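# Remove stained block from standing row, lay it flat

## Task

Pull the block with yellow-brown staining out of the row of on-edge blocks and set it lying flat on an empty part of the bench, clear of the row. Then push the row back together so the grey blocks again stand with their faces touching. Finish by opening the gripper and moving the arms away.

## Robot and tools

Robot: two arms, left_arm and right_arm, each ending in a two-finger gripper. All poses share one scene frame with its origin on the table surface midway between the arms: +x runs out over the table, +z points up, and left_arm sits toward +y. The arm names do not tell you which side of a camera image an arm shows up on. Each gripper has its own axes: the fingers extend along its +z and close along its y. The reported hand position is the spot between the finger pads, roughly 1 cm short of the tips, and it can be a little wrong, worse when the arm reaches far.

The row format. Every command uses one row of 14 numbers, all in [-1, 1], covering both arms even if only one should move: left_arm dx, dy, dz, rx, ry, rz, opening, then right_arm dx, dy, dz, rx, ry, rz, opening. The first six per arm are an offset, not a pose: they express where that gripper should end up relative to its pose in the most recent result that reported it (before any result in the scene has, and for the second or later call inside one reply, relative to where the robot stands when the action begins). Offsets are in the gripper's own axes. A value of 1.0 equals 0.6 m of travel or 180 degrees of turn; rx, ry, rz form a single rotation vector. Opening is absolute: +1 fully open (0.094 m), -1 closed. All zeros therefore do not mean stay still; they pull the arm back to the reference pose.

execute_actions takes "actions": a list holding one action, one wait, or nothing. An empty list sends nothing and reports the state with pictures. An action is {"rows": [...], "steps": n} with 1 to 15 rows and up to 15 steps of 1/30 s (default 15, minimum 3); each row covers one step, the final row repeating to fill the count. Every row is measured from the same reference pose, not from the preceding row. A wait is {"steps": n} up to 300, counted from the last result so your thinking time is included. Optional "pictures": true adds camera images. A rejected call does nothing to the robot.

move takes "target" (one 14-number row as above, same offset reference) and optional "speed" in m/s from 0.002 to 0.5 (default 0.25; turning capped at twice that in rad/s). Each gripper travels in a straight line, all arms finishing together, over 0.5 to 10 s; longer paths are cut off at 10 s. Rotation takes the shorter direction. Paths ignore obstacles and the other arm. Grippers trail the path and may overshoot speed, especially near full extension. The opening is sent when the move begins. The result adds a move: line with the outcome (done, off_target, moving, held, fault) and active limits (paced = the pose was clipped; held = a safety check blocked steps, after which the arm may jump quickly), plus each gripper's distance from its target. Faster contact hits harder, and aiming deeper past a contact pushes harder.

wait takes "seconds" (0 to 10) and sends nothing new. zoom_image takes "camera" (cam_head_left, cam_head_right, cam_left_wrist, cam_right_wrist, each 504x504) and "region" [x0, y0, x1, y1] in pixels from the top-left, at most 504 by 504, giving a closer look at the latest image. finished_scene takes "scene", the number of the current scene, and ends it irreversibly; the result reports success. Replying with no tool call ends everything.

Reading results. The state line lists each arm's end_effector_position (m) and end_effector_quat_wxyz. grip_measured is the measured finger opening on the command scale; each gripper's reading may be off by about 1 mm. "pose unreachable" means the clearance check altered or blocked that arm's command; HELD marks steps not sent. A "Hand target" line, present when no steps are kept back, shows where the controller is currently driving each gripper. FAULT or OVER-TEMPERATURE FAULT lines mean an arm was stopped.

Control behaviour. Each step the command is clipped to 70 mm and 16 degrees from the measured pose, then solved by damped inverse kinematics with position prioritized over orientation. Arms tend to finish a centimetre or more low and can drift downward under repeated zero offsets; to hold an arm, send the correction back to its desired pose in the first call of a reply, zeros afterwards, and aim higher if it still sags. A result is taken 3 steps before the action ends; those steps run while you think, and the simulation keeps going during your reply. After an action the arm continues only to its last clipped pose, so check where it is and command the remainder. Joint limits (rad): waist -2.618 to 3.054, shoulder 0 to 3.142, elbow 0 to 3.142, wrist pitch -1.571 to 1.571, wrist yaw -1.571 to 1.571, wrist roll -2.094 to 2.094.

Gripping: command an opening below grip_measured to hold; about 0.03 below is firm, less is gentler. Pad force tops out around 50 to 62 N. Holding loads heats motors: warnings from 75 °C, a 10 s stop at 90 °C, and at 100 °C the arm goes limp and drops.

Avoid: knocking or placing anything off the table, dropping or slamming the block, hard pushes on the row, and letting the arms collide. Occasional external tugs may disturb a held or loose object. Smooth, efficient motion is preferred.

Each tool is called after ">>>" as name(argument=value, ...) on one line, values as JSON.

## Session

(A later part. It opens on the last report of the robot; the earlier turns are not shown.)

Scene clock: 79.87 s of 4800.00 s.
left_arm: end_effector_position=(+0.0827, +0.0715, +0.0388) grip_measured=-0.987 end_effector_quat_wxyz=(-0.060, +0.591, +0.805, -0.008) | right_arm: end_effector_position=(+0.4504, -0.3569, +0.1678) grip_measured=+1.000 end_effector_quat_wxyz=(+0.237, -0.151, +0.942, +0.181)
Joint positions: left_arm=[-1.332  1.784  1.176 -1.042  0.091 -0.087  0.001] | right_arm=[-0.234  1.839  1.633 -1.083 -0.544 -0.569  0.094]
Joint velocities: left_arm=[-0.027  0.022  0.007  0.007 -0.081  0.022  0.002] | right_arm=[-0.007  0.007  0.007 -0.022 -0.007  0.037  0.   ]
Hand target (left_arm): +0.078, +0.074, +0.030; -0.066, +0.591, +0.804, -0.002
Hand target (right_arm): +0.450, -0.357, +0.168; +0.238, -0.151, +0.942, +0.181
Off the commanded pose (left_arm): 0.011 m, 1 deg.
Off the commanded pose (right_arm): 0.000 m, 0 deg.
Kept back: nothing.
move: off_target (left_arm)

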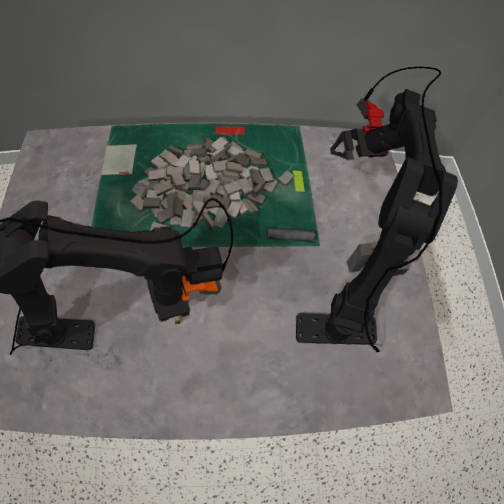

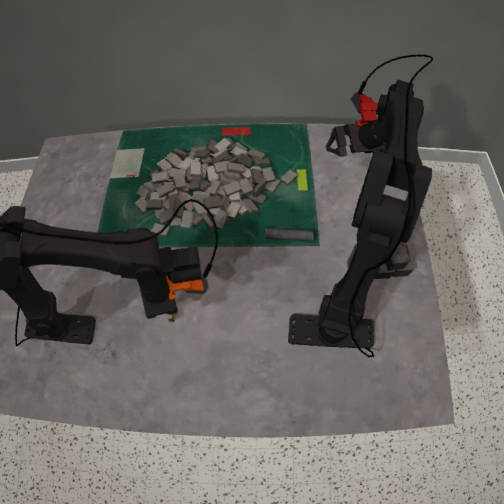

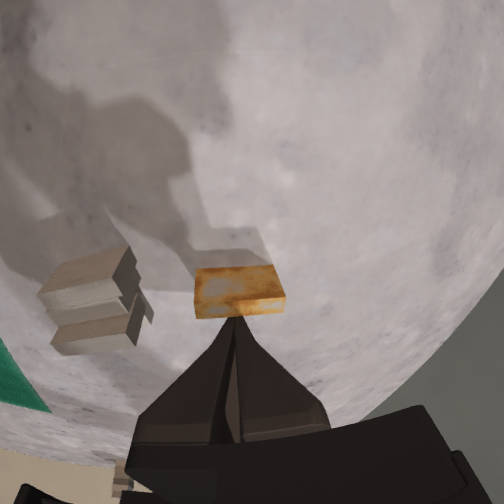

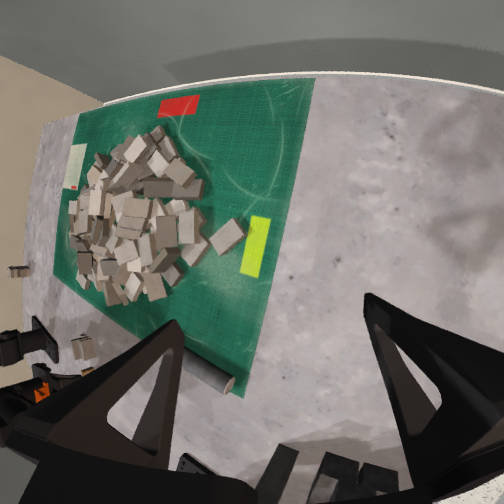

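>>> move(target=[0.008,0,0.025,0,0,0,-1,0,0,0,0,0,0,1], speed=0.04)

>>> move(target=[-0.09,0,-0.012,0,0,0,-1,0,0,0,0,0,0,1], speed=0.04)

Scene clock: 80.83 s of 4800.00 s.
left_arm: end_effector_position=(+0.0817, +0.0761, +0.0291) grip_measured=-0.987 end_effector_quat_wxyz=(-0.061, +0.590, +0.805, -0.007) | right_arm: end_effector_position=(+0.4504, -0.3571, +0.1677) grip_measured=+1.000 end_effector_quat_wxyz=(+0.237, -0.151, +0.943, +0.180)
Joint positions: left_arm=[-1.332  1.784  1.134 -1.002  0.091 -0.088  0.001] | right_arm=[-0.234  1.839  1.633 -1.083 -0.543 -0.569  0.094]
Joint velocities: left_arm=[-0.002 -0.007  0.012  0.007  0.007  0.051  0.   ] | right_arm=[-0.017 -0.002  0.007 -0.066  0.007  0.007  0.   ]
Hand target (left_arm): +0.080, +0.077, +0.024; -0.060, +0.591, +0.805, -0.008
Hand target (right_arm): +0.450, -0.357, +0.168; +0.238, -0.151, +0.942, +0.181
Off the commanded pose (left_arm): 0.005 m, 0 deg.
Off the commanded pose (right_arm): 0.000 m, 0 deg.
Kept back: nothing.
move: done

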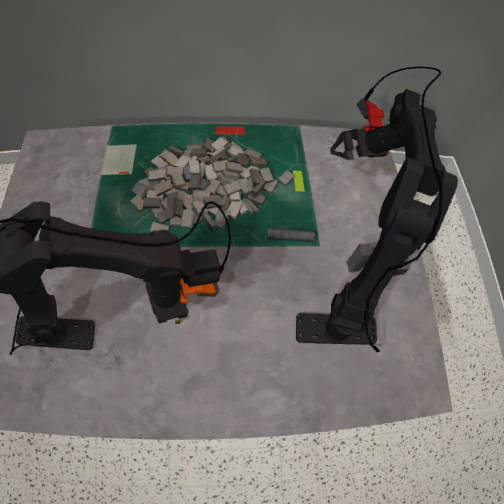

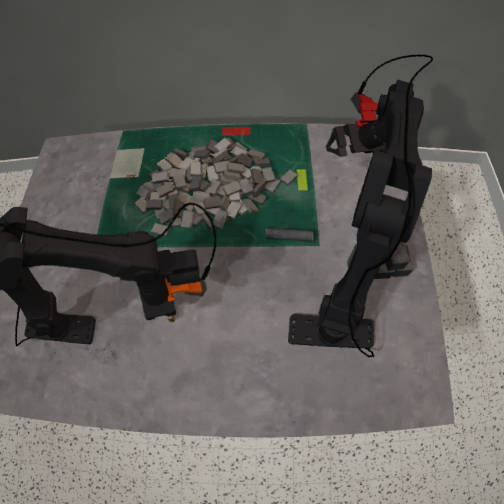

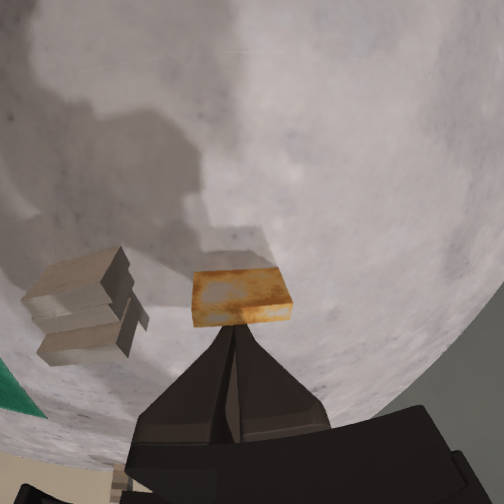

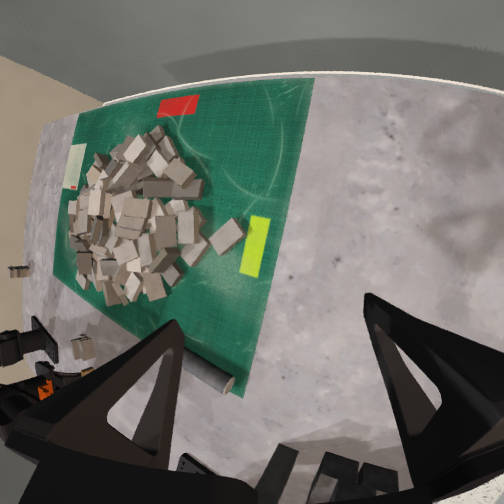

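Scene clock: 82.47 s of 4800.00 s.
left_arm: end_effector_position=(+0.0928, +0.0249, +0.0312) grip_measured=-0.987 end_effector_quat_wxyz=(-0.055, +0.593, +0.803, -0.012) | right_arm: end_effector_position=(+0.4504, -0.3573, +0.1676) grip_measured=+1.000 end_effector_quat_wxyz=(+0.237, -0.151, +0.943, +0.180)
Joint positions: left_arm=[-1.332  1.954  1.369 -1.054  0.091 -0.083  0.001] | right_arm=[-0.234  1.839  1.633 -1.083 -0.541 -0.569  0.094]
Joint velocities: left_arm=[-0.012 -0.007 -0.012 -0.037 -0.022 -0.037  0.001] | right_arm=[-0.002 -0.007 -0.002  0.022 -0.095  0.007  0.   ]
Hand target (left_arm): +0.099, +0.025, +0.031; -0.060, +0.590, +0.805, -0.007
Hand target (right_arm): +0.450, -0.357, +0.168; +0.237, -0.151, +0.943, +0.180
Off the commanded pose (left_arm): 0.006 m, 1 deg.
Off the commanded pose (right_arm): 0.000 m, 0 deg.
Kept back: nothing.
move: done

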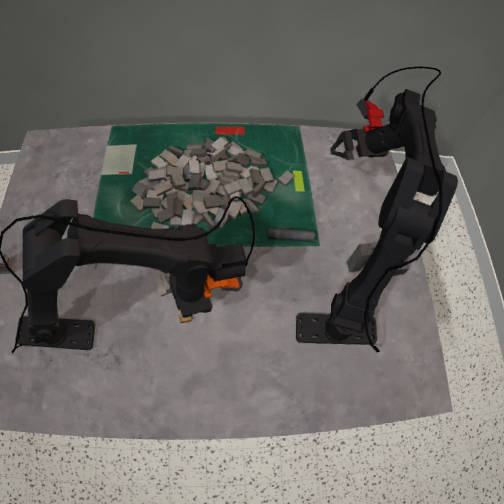

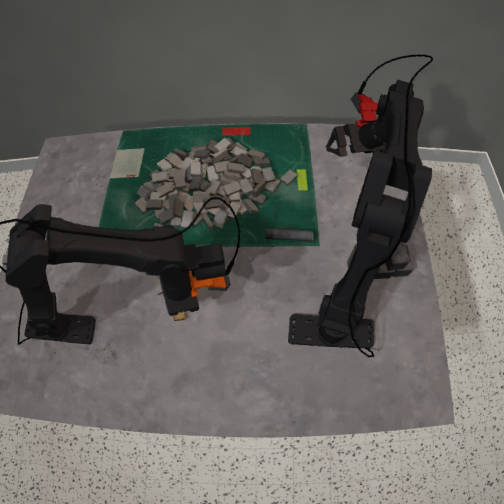

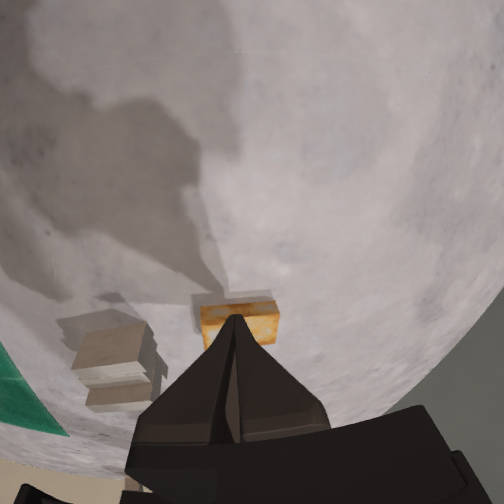

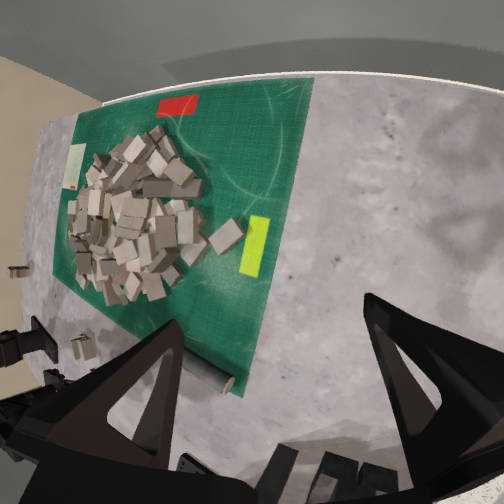

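>>> move(target=[0.06,0,0,0,0,0,-1,0,0,0,0,0,0,1], speed=0.06)

>>> move(target=[0,0,0.035,0,0,0,-1,0,0,0,0,0,0,1], speed=0.04)

>>> move(target=[-0.2,0,-0.008,0,0,0,-1,0,0,0,0,0,0,1], speed=0.06)

Scene clock: 83.57 s of 4800.00 s.
left_arm: end_effector_position=(+0.0853, +0.0592, +0.0333) grip_measured=-0.987 end_effector_quat_wxyz=(-0.062, +0.592, +0.803, -0.005) | right_arm: end_effector_position=(+0.4503, -0.3575, +0.1675) grip_measured=+1.000 end_effector_quat_wxyz=(+0.237, -0.151, +0.943, +0.179)
Joint positions: left_arm=[-1.332  1.843  1.226 -1.04   0.091 -0.083  0.001] | right_arm=[-0.234  1.839  1.633 -1.083 -0.54  -0.569  0.094]
Joint velocities: left_arm=[ 0.002 -0.012 -0.002  0.007  0.022 -0.007 -0.   ] | right_arm=[ 0.012 -0.017  0.017  0.007  0.066  0.037  0.   ]
Hand target (left_arm): +0.082, +0.059, +0.034; -0.056, +0.593, +0.803, -0.012
Hand target (right_arm): +0.450, -0.357, +0.168; +0.237, -0.151, +0.943, +0.179
Off the commanded pose (left_arm): 0.003 m, 1 deg.
Off the commanded pose (right_arm): 0.000 m, 0 deg.
Kept back: nothing.
move: done

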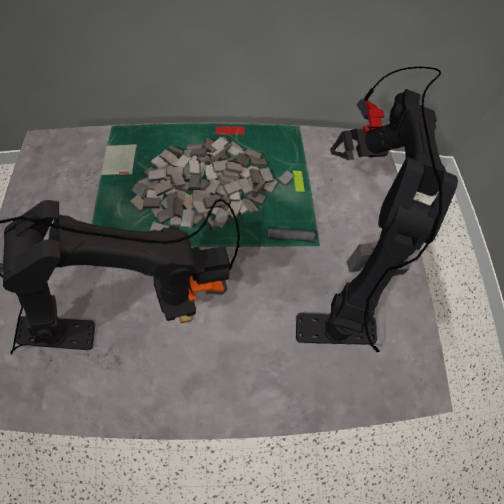

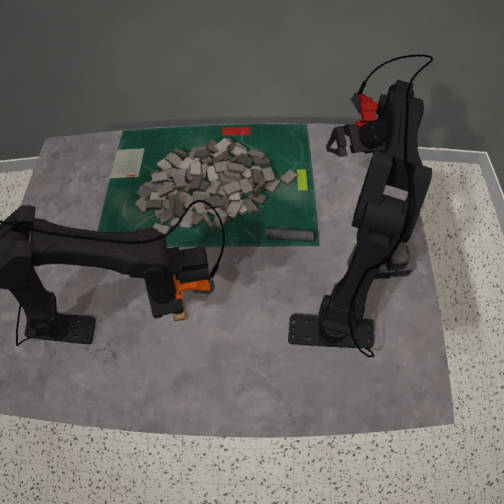

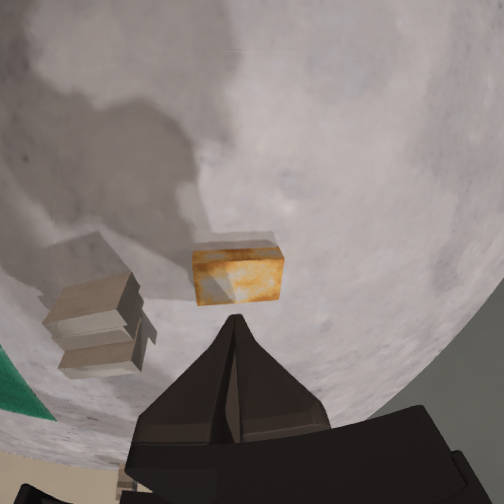

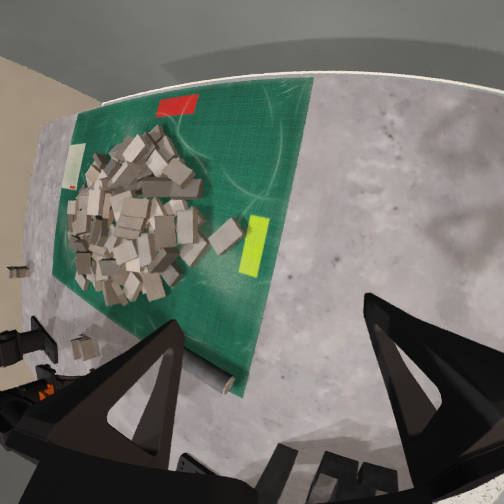

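Scene clock: 84.33 s of 4800.00 s.
left_arm: end_effector_position=(+0.0853, +0.0593, +0.0242) grip_measured=-0.987 end_effector_quat_wxyz=(-0.057, +0.593, +0.803, -0.010) | right_arm: end_effector_position=(+0.4503, -0.3578, +0.1673) grip_measured=+1.000 end_effector_quat_wxyz=(+0.236, -0.151, +0.943, +0.178)
Joint positions: left_arm=[-1.332  1.843  1.188 -0.988  0.091 -0.083  0.001] | right_arm=[-0.234  1.839  1.633 -1.083 -0.538 -0.569  0.094]
Joint velocities: left_arm=[-0.012 -0.017 -0.002 -0.037 -0.037  0.022  0.001] | right_arm=[-0.007 -0.007 -0.022  0.037  0.051  0.007  0.   ]
Hand target (left_arm): +0.083, +0.061, +0.013; -0.063, +0.592, +0.803, -0.005
Hand target (right_arm): +0.450, -0.358, +0.167; +0.237, -0.151, +0.943, +0.179
Off the commanded pose (left_arm): 0.012 m, 1 deg.
Off the commanded pose (right_arm): 0.000 m, 0 deg.
Kept back: nothing.
move: off_target (left_arm)

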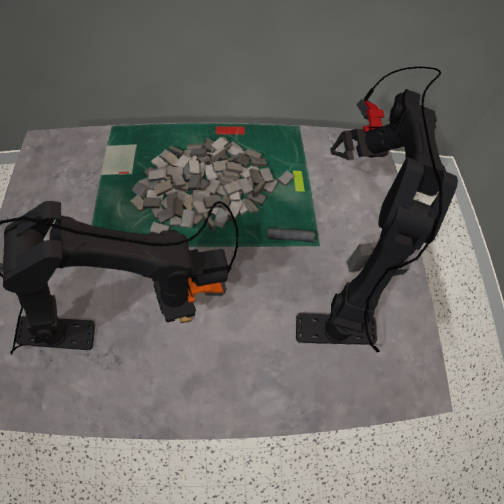

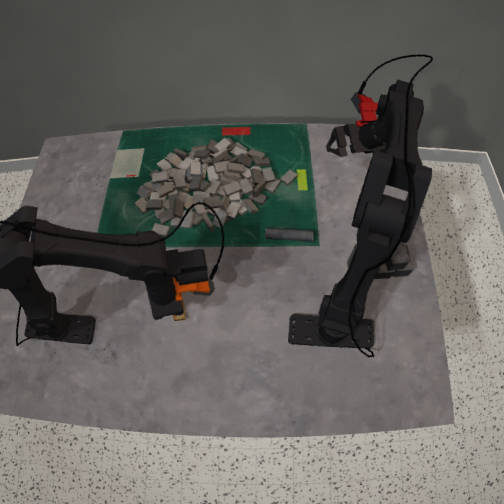

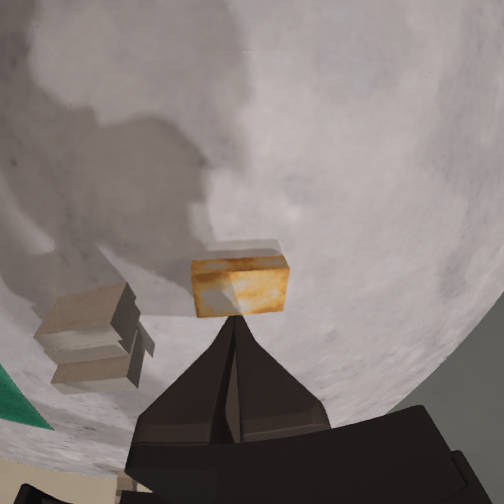

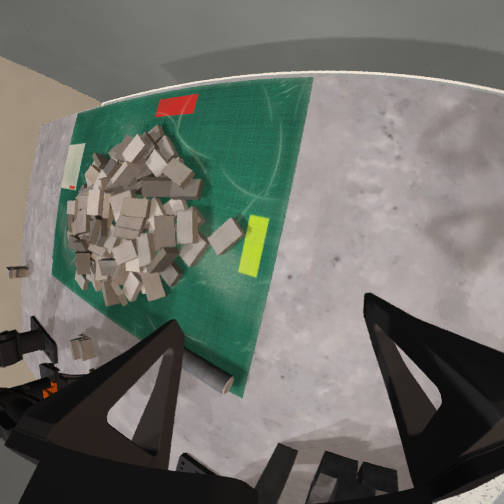

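Scene clock: 86.63 s of 4800.00 s.
left_arm: end_effector_position=(+0.1159, -0.0528, +0.0209) grip_measured=-0.987 end_effector_quat_wxyz=(-0.055, +0.593, +0.803, -0.012) | right_arm: end_effector_position=(+0.4503, -0.3579, +0.1672) grip_measured=+1.000 end_effector_quat_wxyz=(+0.236, -0.151, +0.943, +0.178)
Joint positions: left_arm=[-1.317  2.271  1.821 -1.189  0.09  -0.069  0.001] | right_arm=[-0.234  1.839  1.633 -1.083 -0.537 -0.569  0.094]
Joint velocities: left_arm=[-0.007  0.002  0.002 -0.125 -0.022  0.007 -0.   ] | right_arm=[-0.002 -0.002  0.002 -0.066  0.007  0.007  0.   ]
Hand target (left_arm): +0.121, -0.055, +0.019; -0.056, +0.593, +0.803, -0.010
Hand target (right_arm): +0.450, -0.358, +0.167; +0.236, -0.151, +0.943, +0.178
Off the commanded pose (left_arm): 0.006 m, 0 deg.
Off the commanded pose (right_arm): 0.000 m, 0 deg.
Kept back: nothing.
move: done

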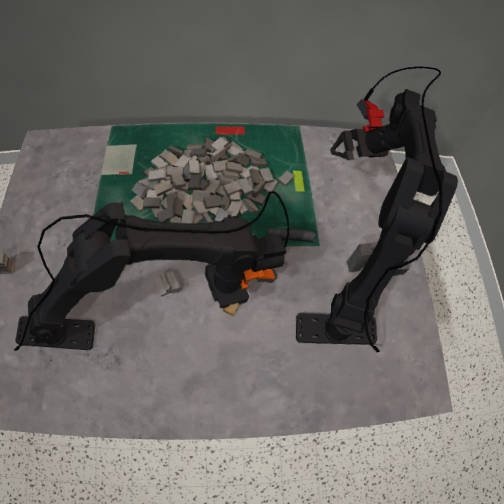

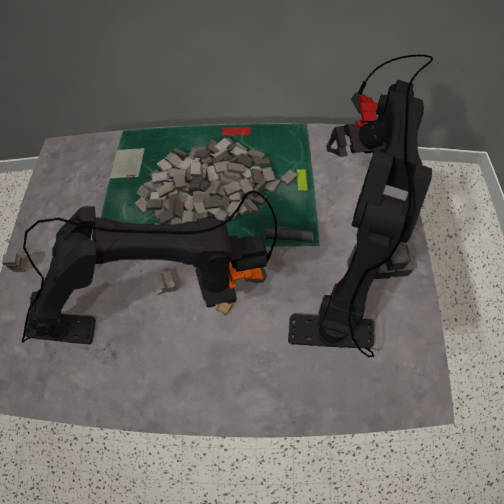

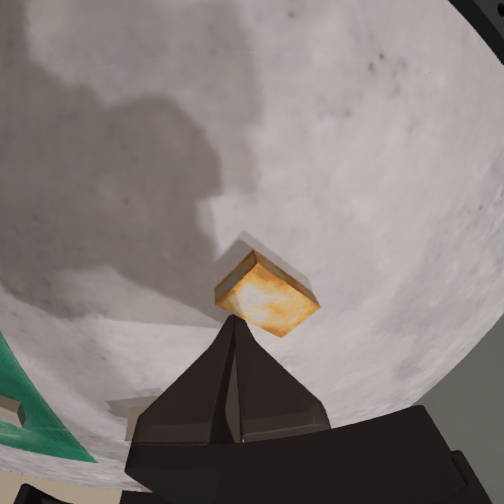

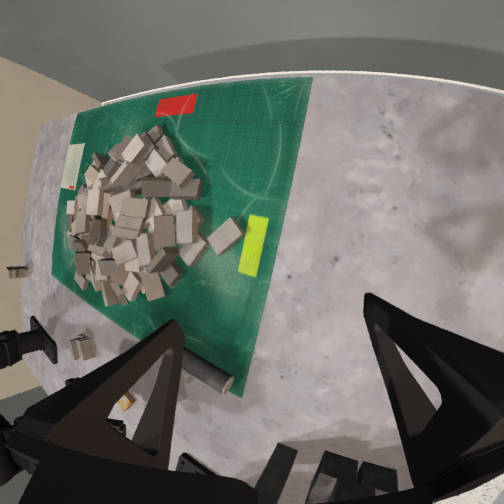

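>>> move(target=[0.02,0,-0.11,0,0,0,-1,0,0,0,0,0,0,1], speed=0.1)

>>> move(target=[0.17,0.135,0.01,0,0,-0.04,1,0,0,0,0,0,0,1], speed=0.12)

Scene clock: 88.10 s of 4800.00 s.
left_arm: end_effector_position=(+0.1138, -0.0438, +0.0766) grip_measured=-0.987 end_effector_quat_wxyz=(-0.062, +0.592, +0.803, -0.006) | right_arm: end_effector_position=(+0.4502, -0.3582, +0.1671) grip_measured=+1.000 end_effector_quat_wxyz=(+0.236, -0.150, +0.944, +0.177)
Joint positions: left_arm=[-1.317  2.221  1.959 -1.395  0.09  -0.069  0.001] | right_arm=[-0.234  1.839  1.633 -1.083 -0.535 -0.569  0.094]
Joint velocities: left_arm=[-0.002 -0.012 -0.007  0.007 -0.11  -0.037  0.   ] | right_arm=[ 0.017 -0.002 -0.007 -0.007 -0.037 -0.007  0.   ]
Hand target (left_arm): +0.119, -0.045, +0.087; -0.055, +0.593, +0.804, -0.012
Hand target (right_arm): +0.450, -0.358, +0.167; +0.236, -0.150, +0.943, +0.178
Off the commanded pose (left_arm): 0.012 m, 1 deg.
Off the commanded pose (right_arm): 0.000 m, 0 deg.
Kept back: nothing.
move: off_target (left_arm)

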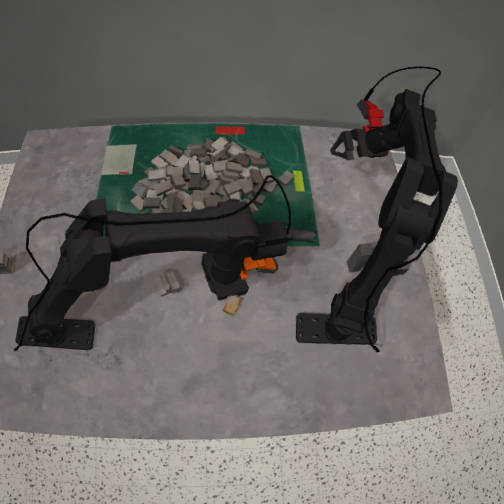

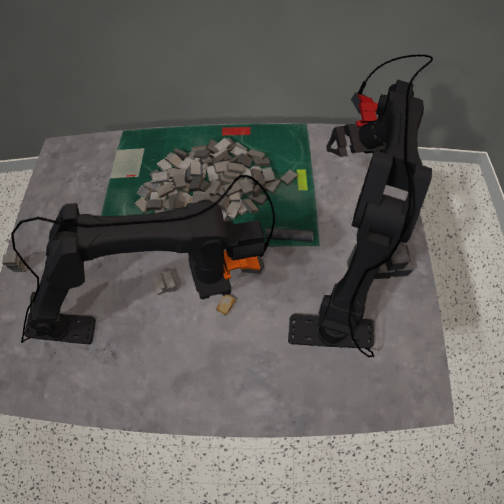

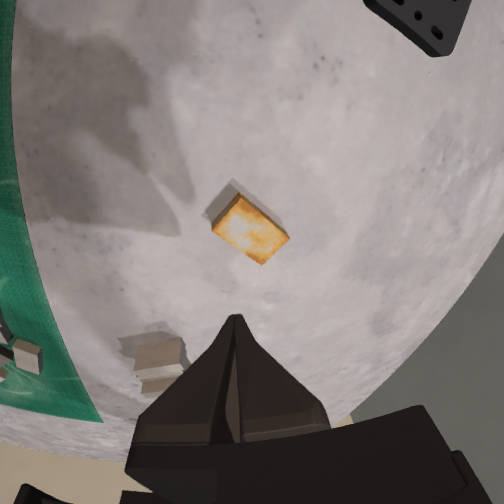

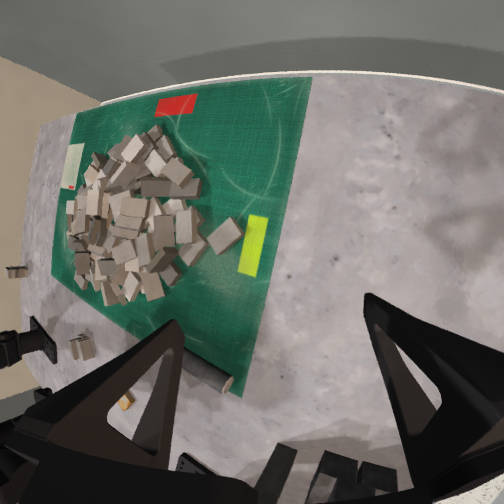

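Scene clock: 89.70 s of 4800.00 s.
left_arm: end_effector_position=(+0.1585, +0.0758, +0.0744) grip_measured=+1.000 end_effector_quat_wxyz=(-0.068, +0.538, +0.840, +0.002) | right_arm: end_effector_position=(+0.4502, -0.3583, +0.1670) grip_measured=+1.000 end_effector_quat_wxyz=(+0.236, -0.150, +0.944, +0.176)
Joint positions: left_arm=[-1.101  1.846  1.398 -1.241  0.069  0.016  0.094] | right_arm=[-0.234  1.839  1.633 -1.083 -0.534 -0.569  0.094]
Joint velocities: left_arm=[ 0.002 -0.002 -0.017  0.022 -0.022 -0.022  0.   ] | right_arm=[-0.002 -0.007 -0.012 -0.081  0.022  0.022  0.   ]
Hand target (left_arm): +0.161, +0.078, +0.075; -0.060, +0.540, +0.839, -0.001
Hand target (right_arm): +0.450, -0.358, +0.167; +0.236, -0.150, +0.944, +0.177
Off the commanded pose (left_arm): 0.003 m, 1 deg.
Off the commanded pose (right_arm): 0.000 m, 0 deg.
Kept back: nothing.
move: done

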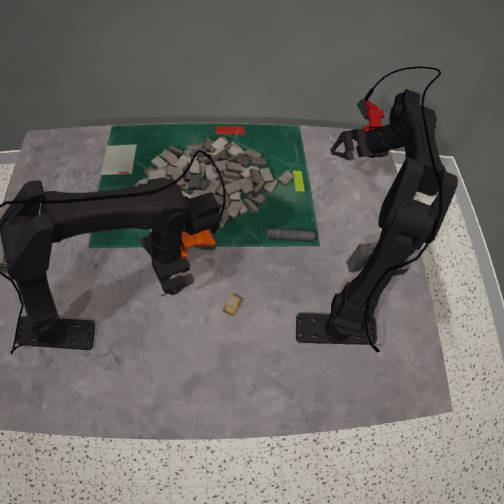

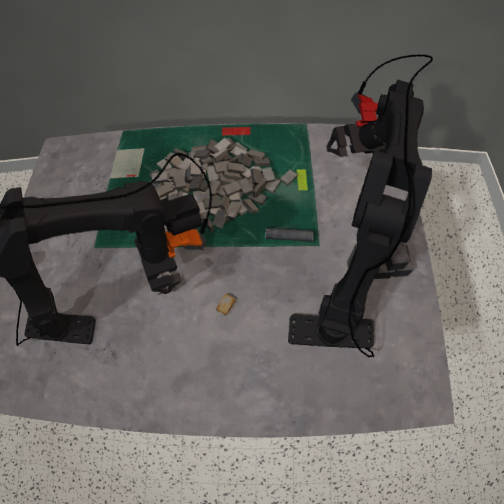

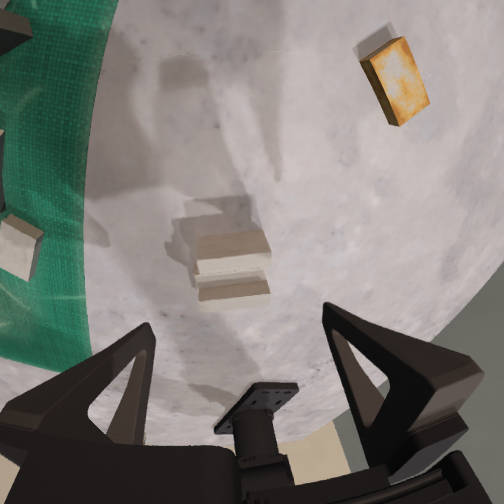

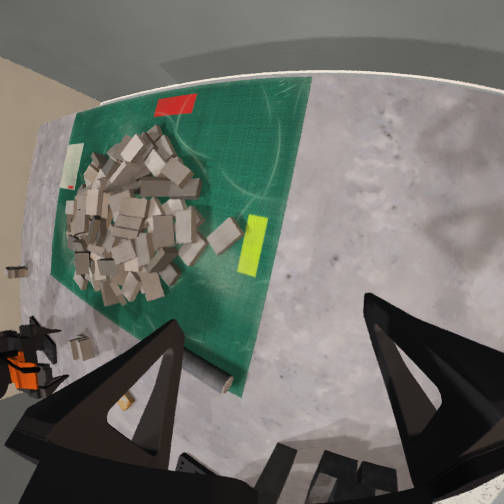

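>>> move(target=[0.022,0,0.105,0,0,0,1,0,0,0,0,0,0,1], speed=0.06)

>>> move(target=[0,0,0,0,0,0,-0.2,0,0,0,0,0,0,1])

Scene clock: 91.27 s of 4800.00 s.
left_arm: end_effector_position=(+0.1490, +0.0957, +0.0193) grip_measured=+1.000 end_effector_quat_wxyz=(-0.074, +0.536, +0.841, +0.006) | right_arm: end_effector_position=(+0.4502, -0.3586, +0.1669) grip_measured=+1.000 end_effector_quat_wxyz=(+0.235, -0.150, +0.944, +0.176)
Joint positions: left_arm=[-1.101  1.846  1.165 -1.023  0.069  0.014  0.094] | right_arm=[-0.234  1.839  1.633 -1.083 -0.533 -0.569  0.094]
Joint velocities: left_arm=[ 0.002 -0.012  0.007 -0.095  0.051  0.037  0.   ] | right_arm=[-0.002 -0.002  0.017 -0.022 -0.007  0.007  0.   ]
Hand target (left_arm): +0.146, +0.093, +0.014; -0.069, +0.538, +0.840, +0.002
Hand target (right_arm): +0.450, -0.358, +0.167; +0.236, -0.150, +0.944, +0.176
Off the commanded pose (left_arm): 0.007 m, 1 deg.
Off the commanded pose (right_arm): 0.000 m, 0 deg.
Kept back: nothing.
move: done

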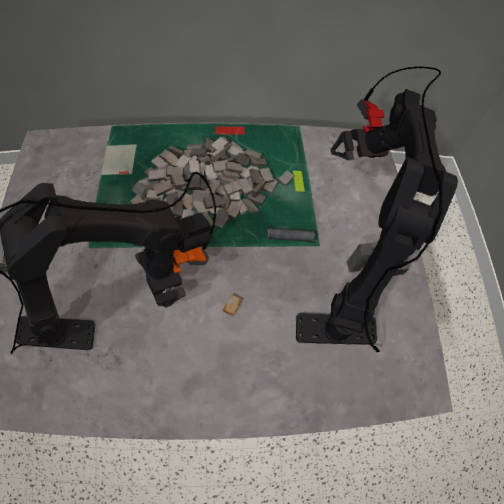

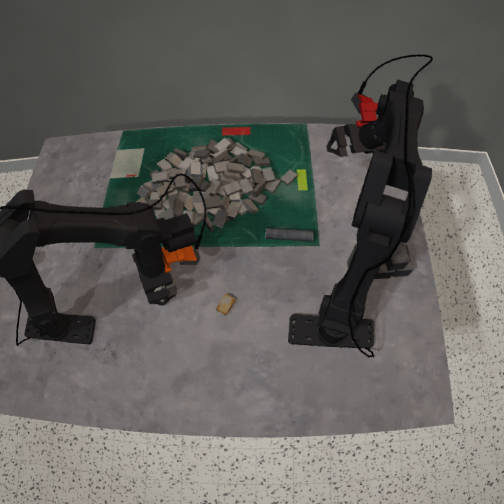

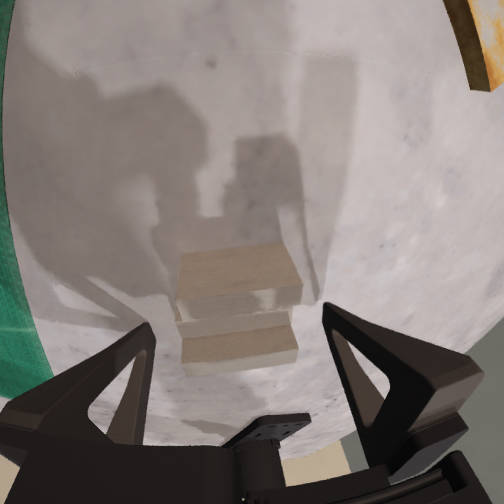

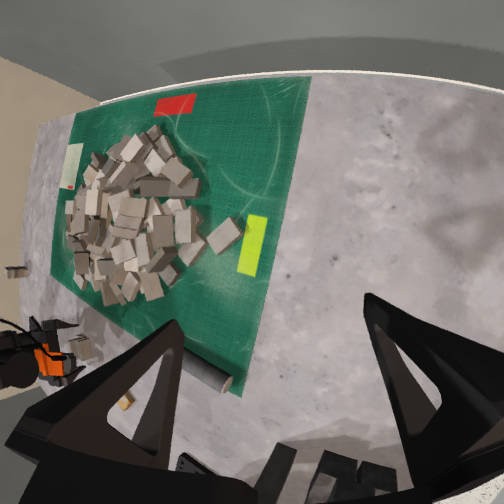

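Scene clock: 91.77 s of 4800.00 s.
left_arm: end_effector_position=(+0.1493, +0.0961, +0.0193) grip_measured=-0.079 end_effector_quat_wxyz=(-0.074, +0.536, +0.841, +0.007) | right_arm: end_effector_position=(+0.4501, -0.3588, +0.1668) grip_measured=+1.000 end_effector_quat_wxyz=(+0.235, -0.150, +0.944, +0.175)
Joint positions: left_arm=[-1.101  1.846  1.165 -1.023  0.066  0.013  0.043] | right_arm=[-0.234  1.839  1.633 -1.083 -0.532 -0.569  0.094]
Joint velocities: left_arm=[ 0.002 -0.002  0.002  0.081 -0.037  0.022  0.   ] | right_arm=[-0.017 -0.007 -0.007  0.022 -0.007 -0.007  0.   ]
Hand target (left_arm): +0.149, +0.096, +0.019; -0.074, +0.536, +0.841, +0.006
Hand target (right_arm): +0.450, -0.359, +0.167; +0.235, -0.150, +0.944, +0.176
Off the commanded pose (left_arm): 0.001 m, 0 deg.
Off the commanded pose (right_arm): 0.000 m, 0 deg.
Kept back: nothing.
move: done

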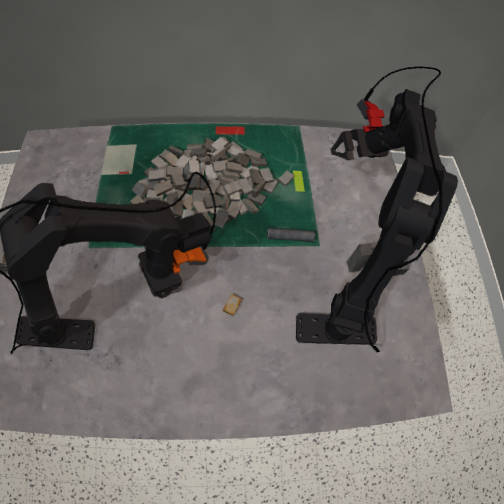

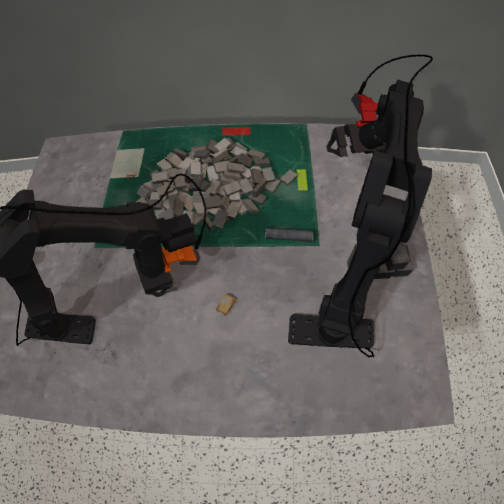

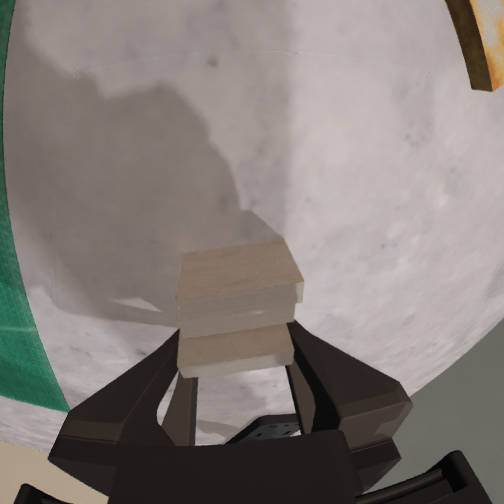

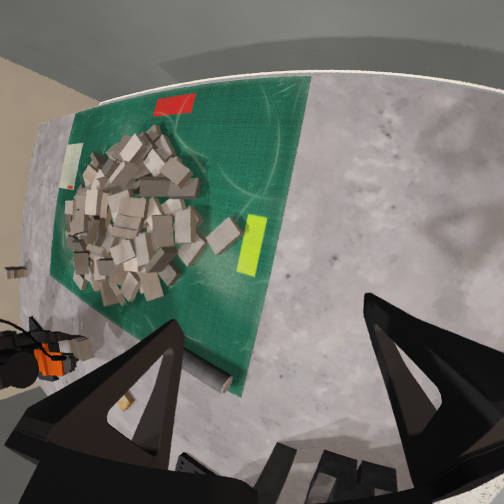

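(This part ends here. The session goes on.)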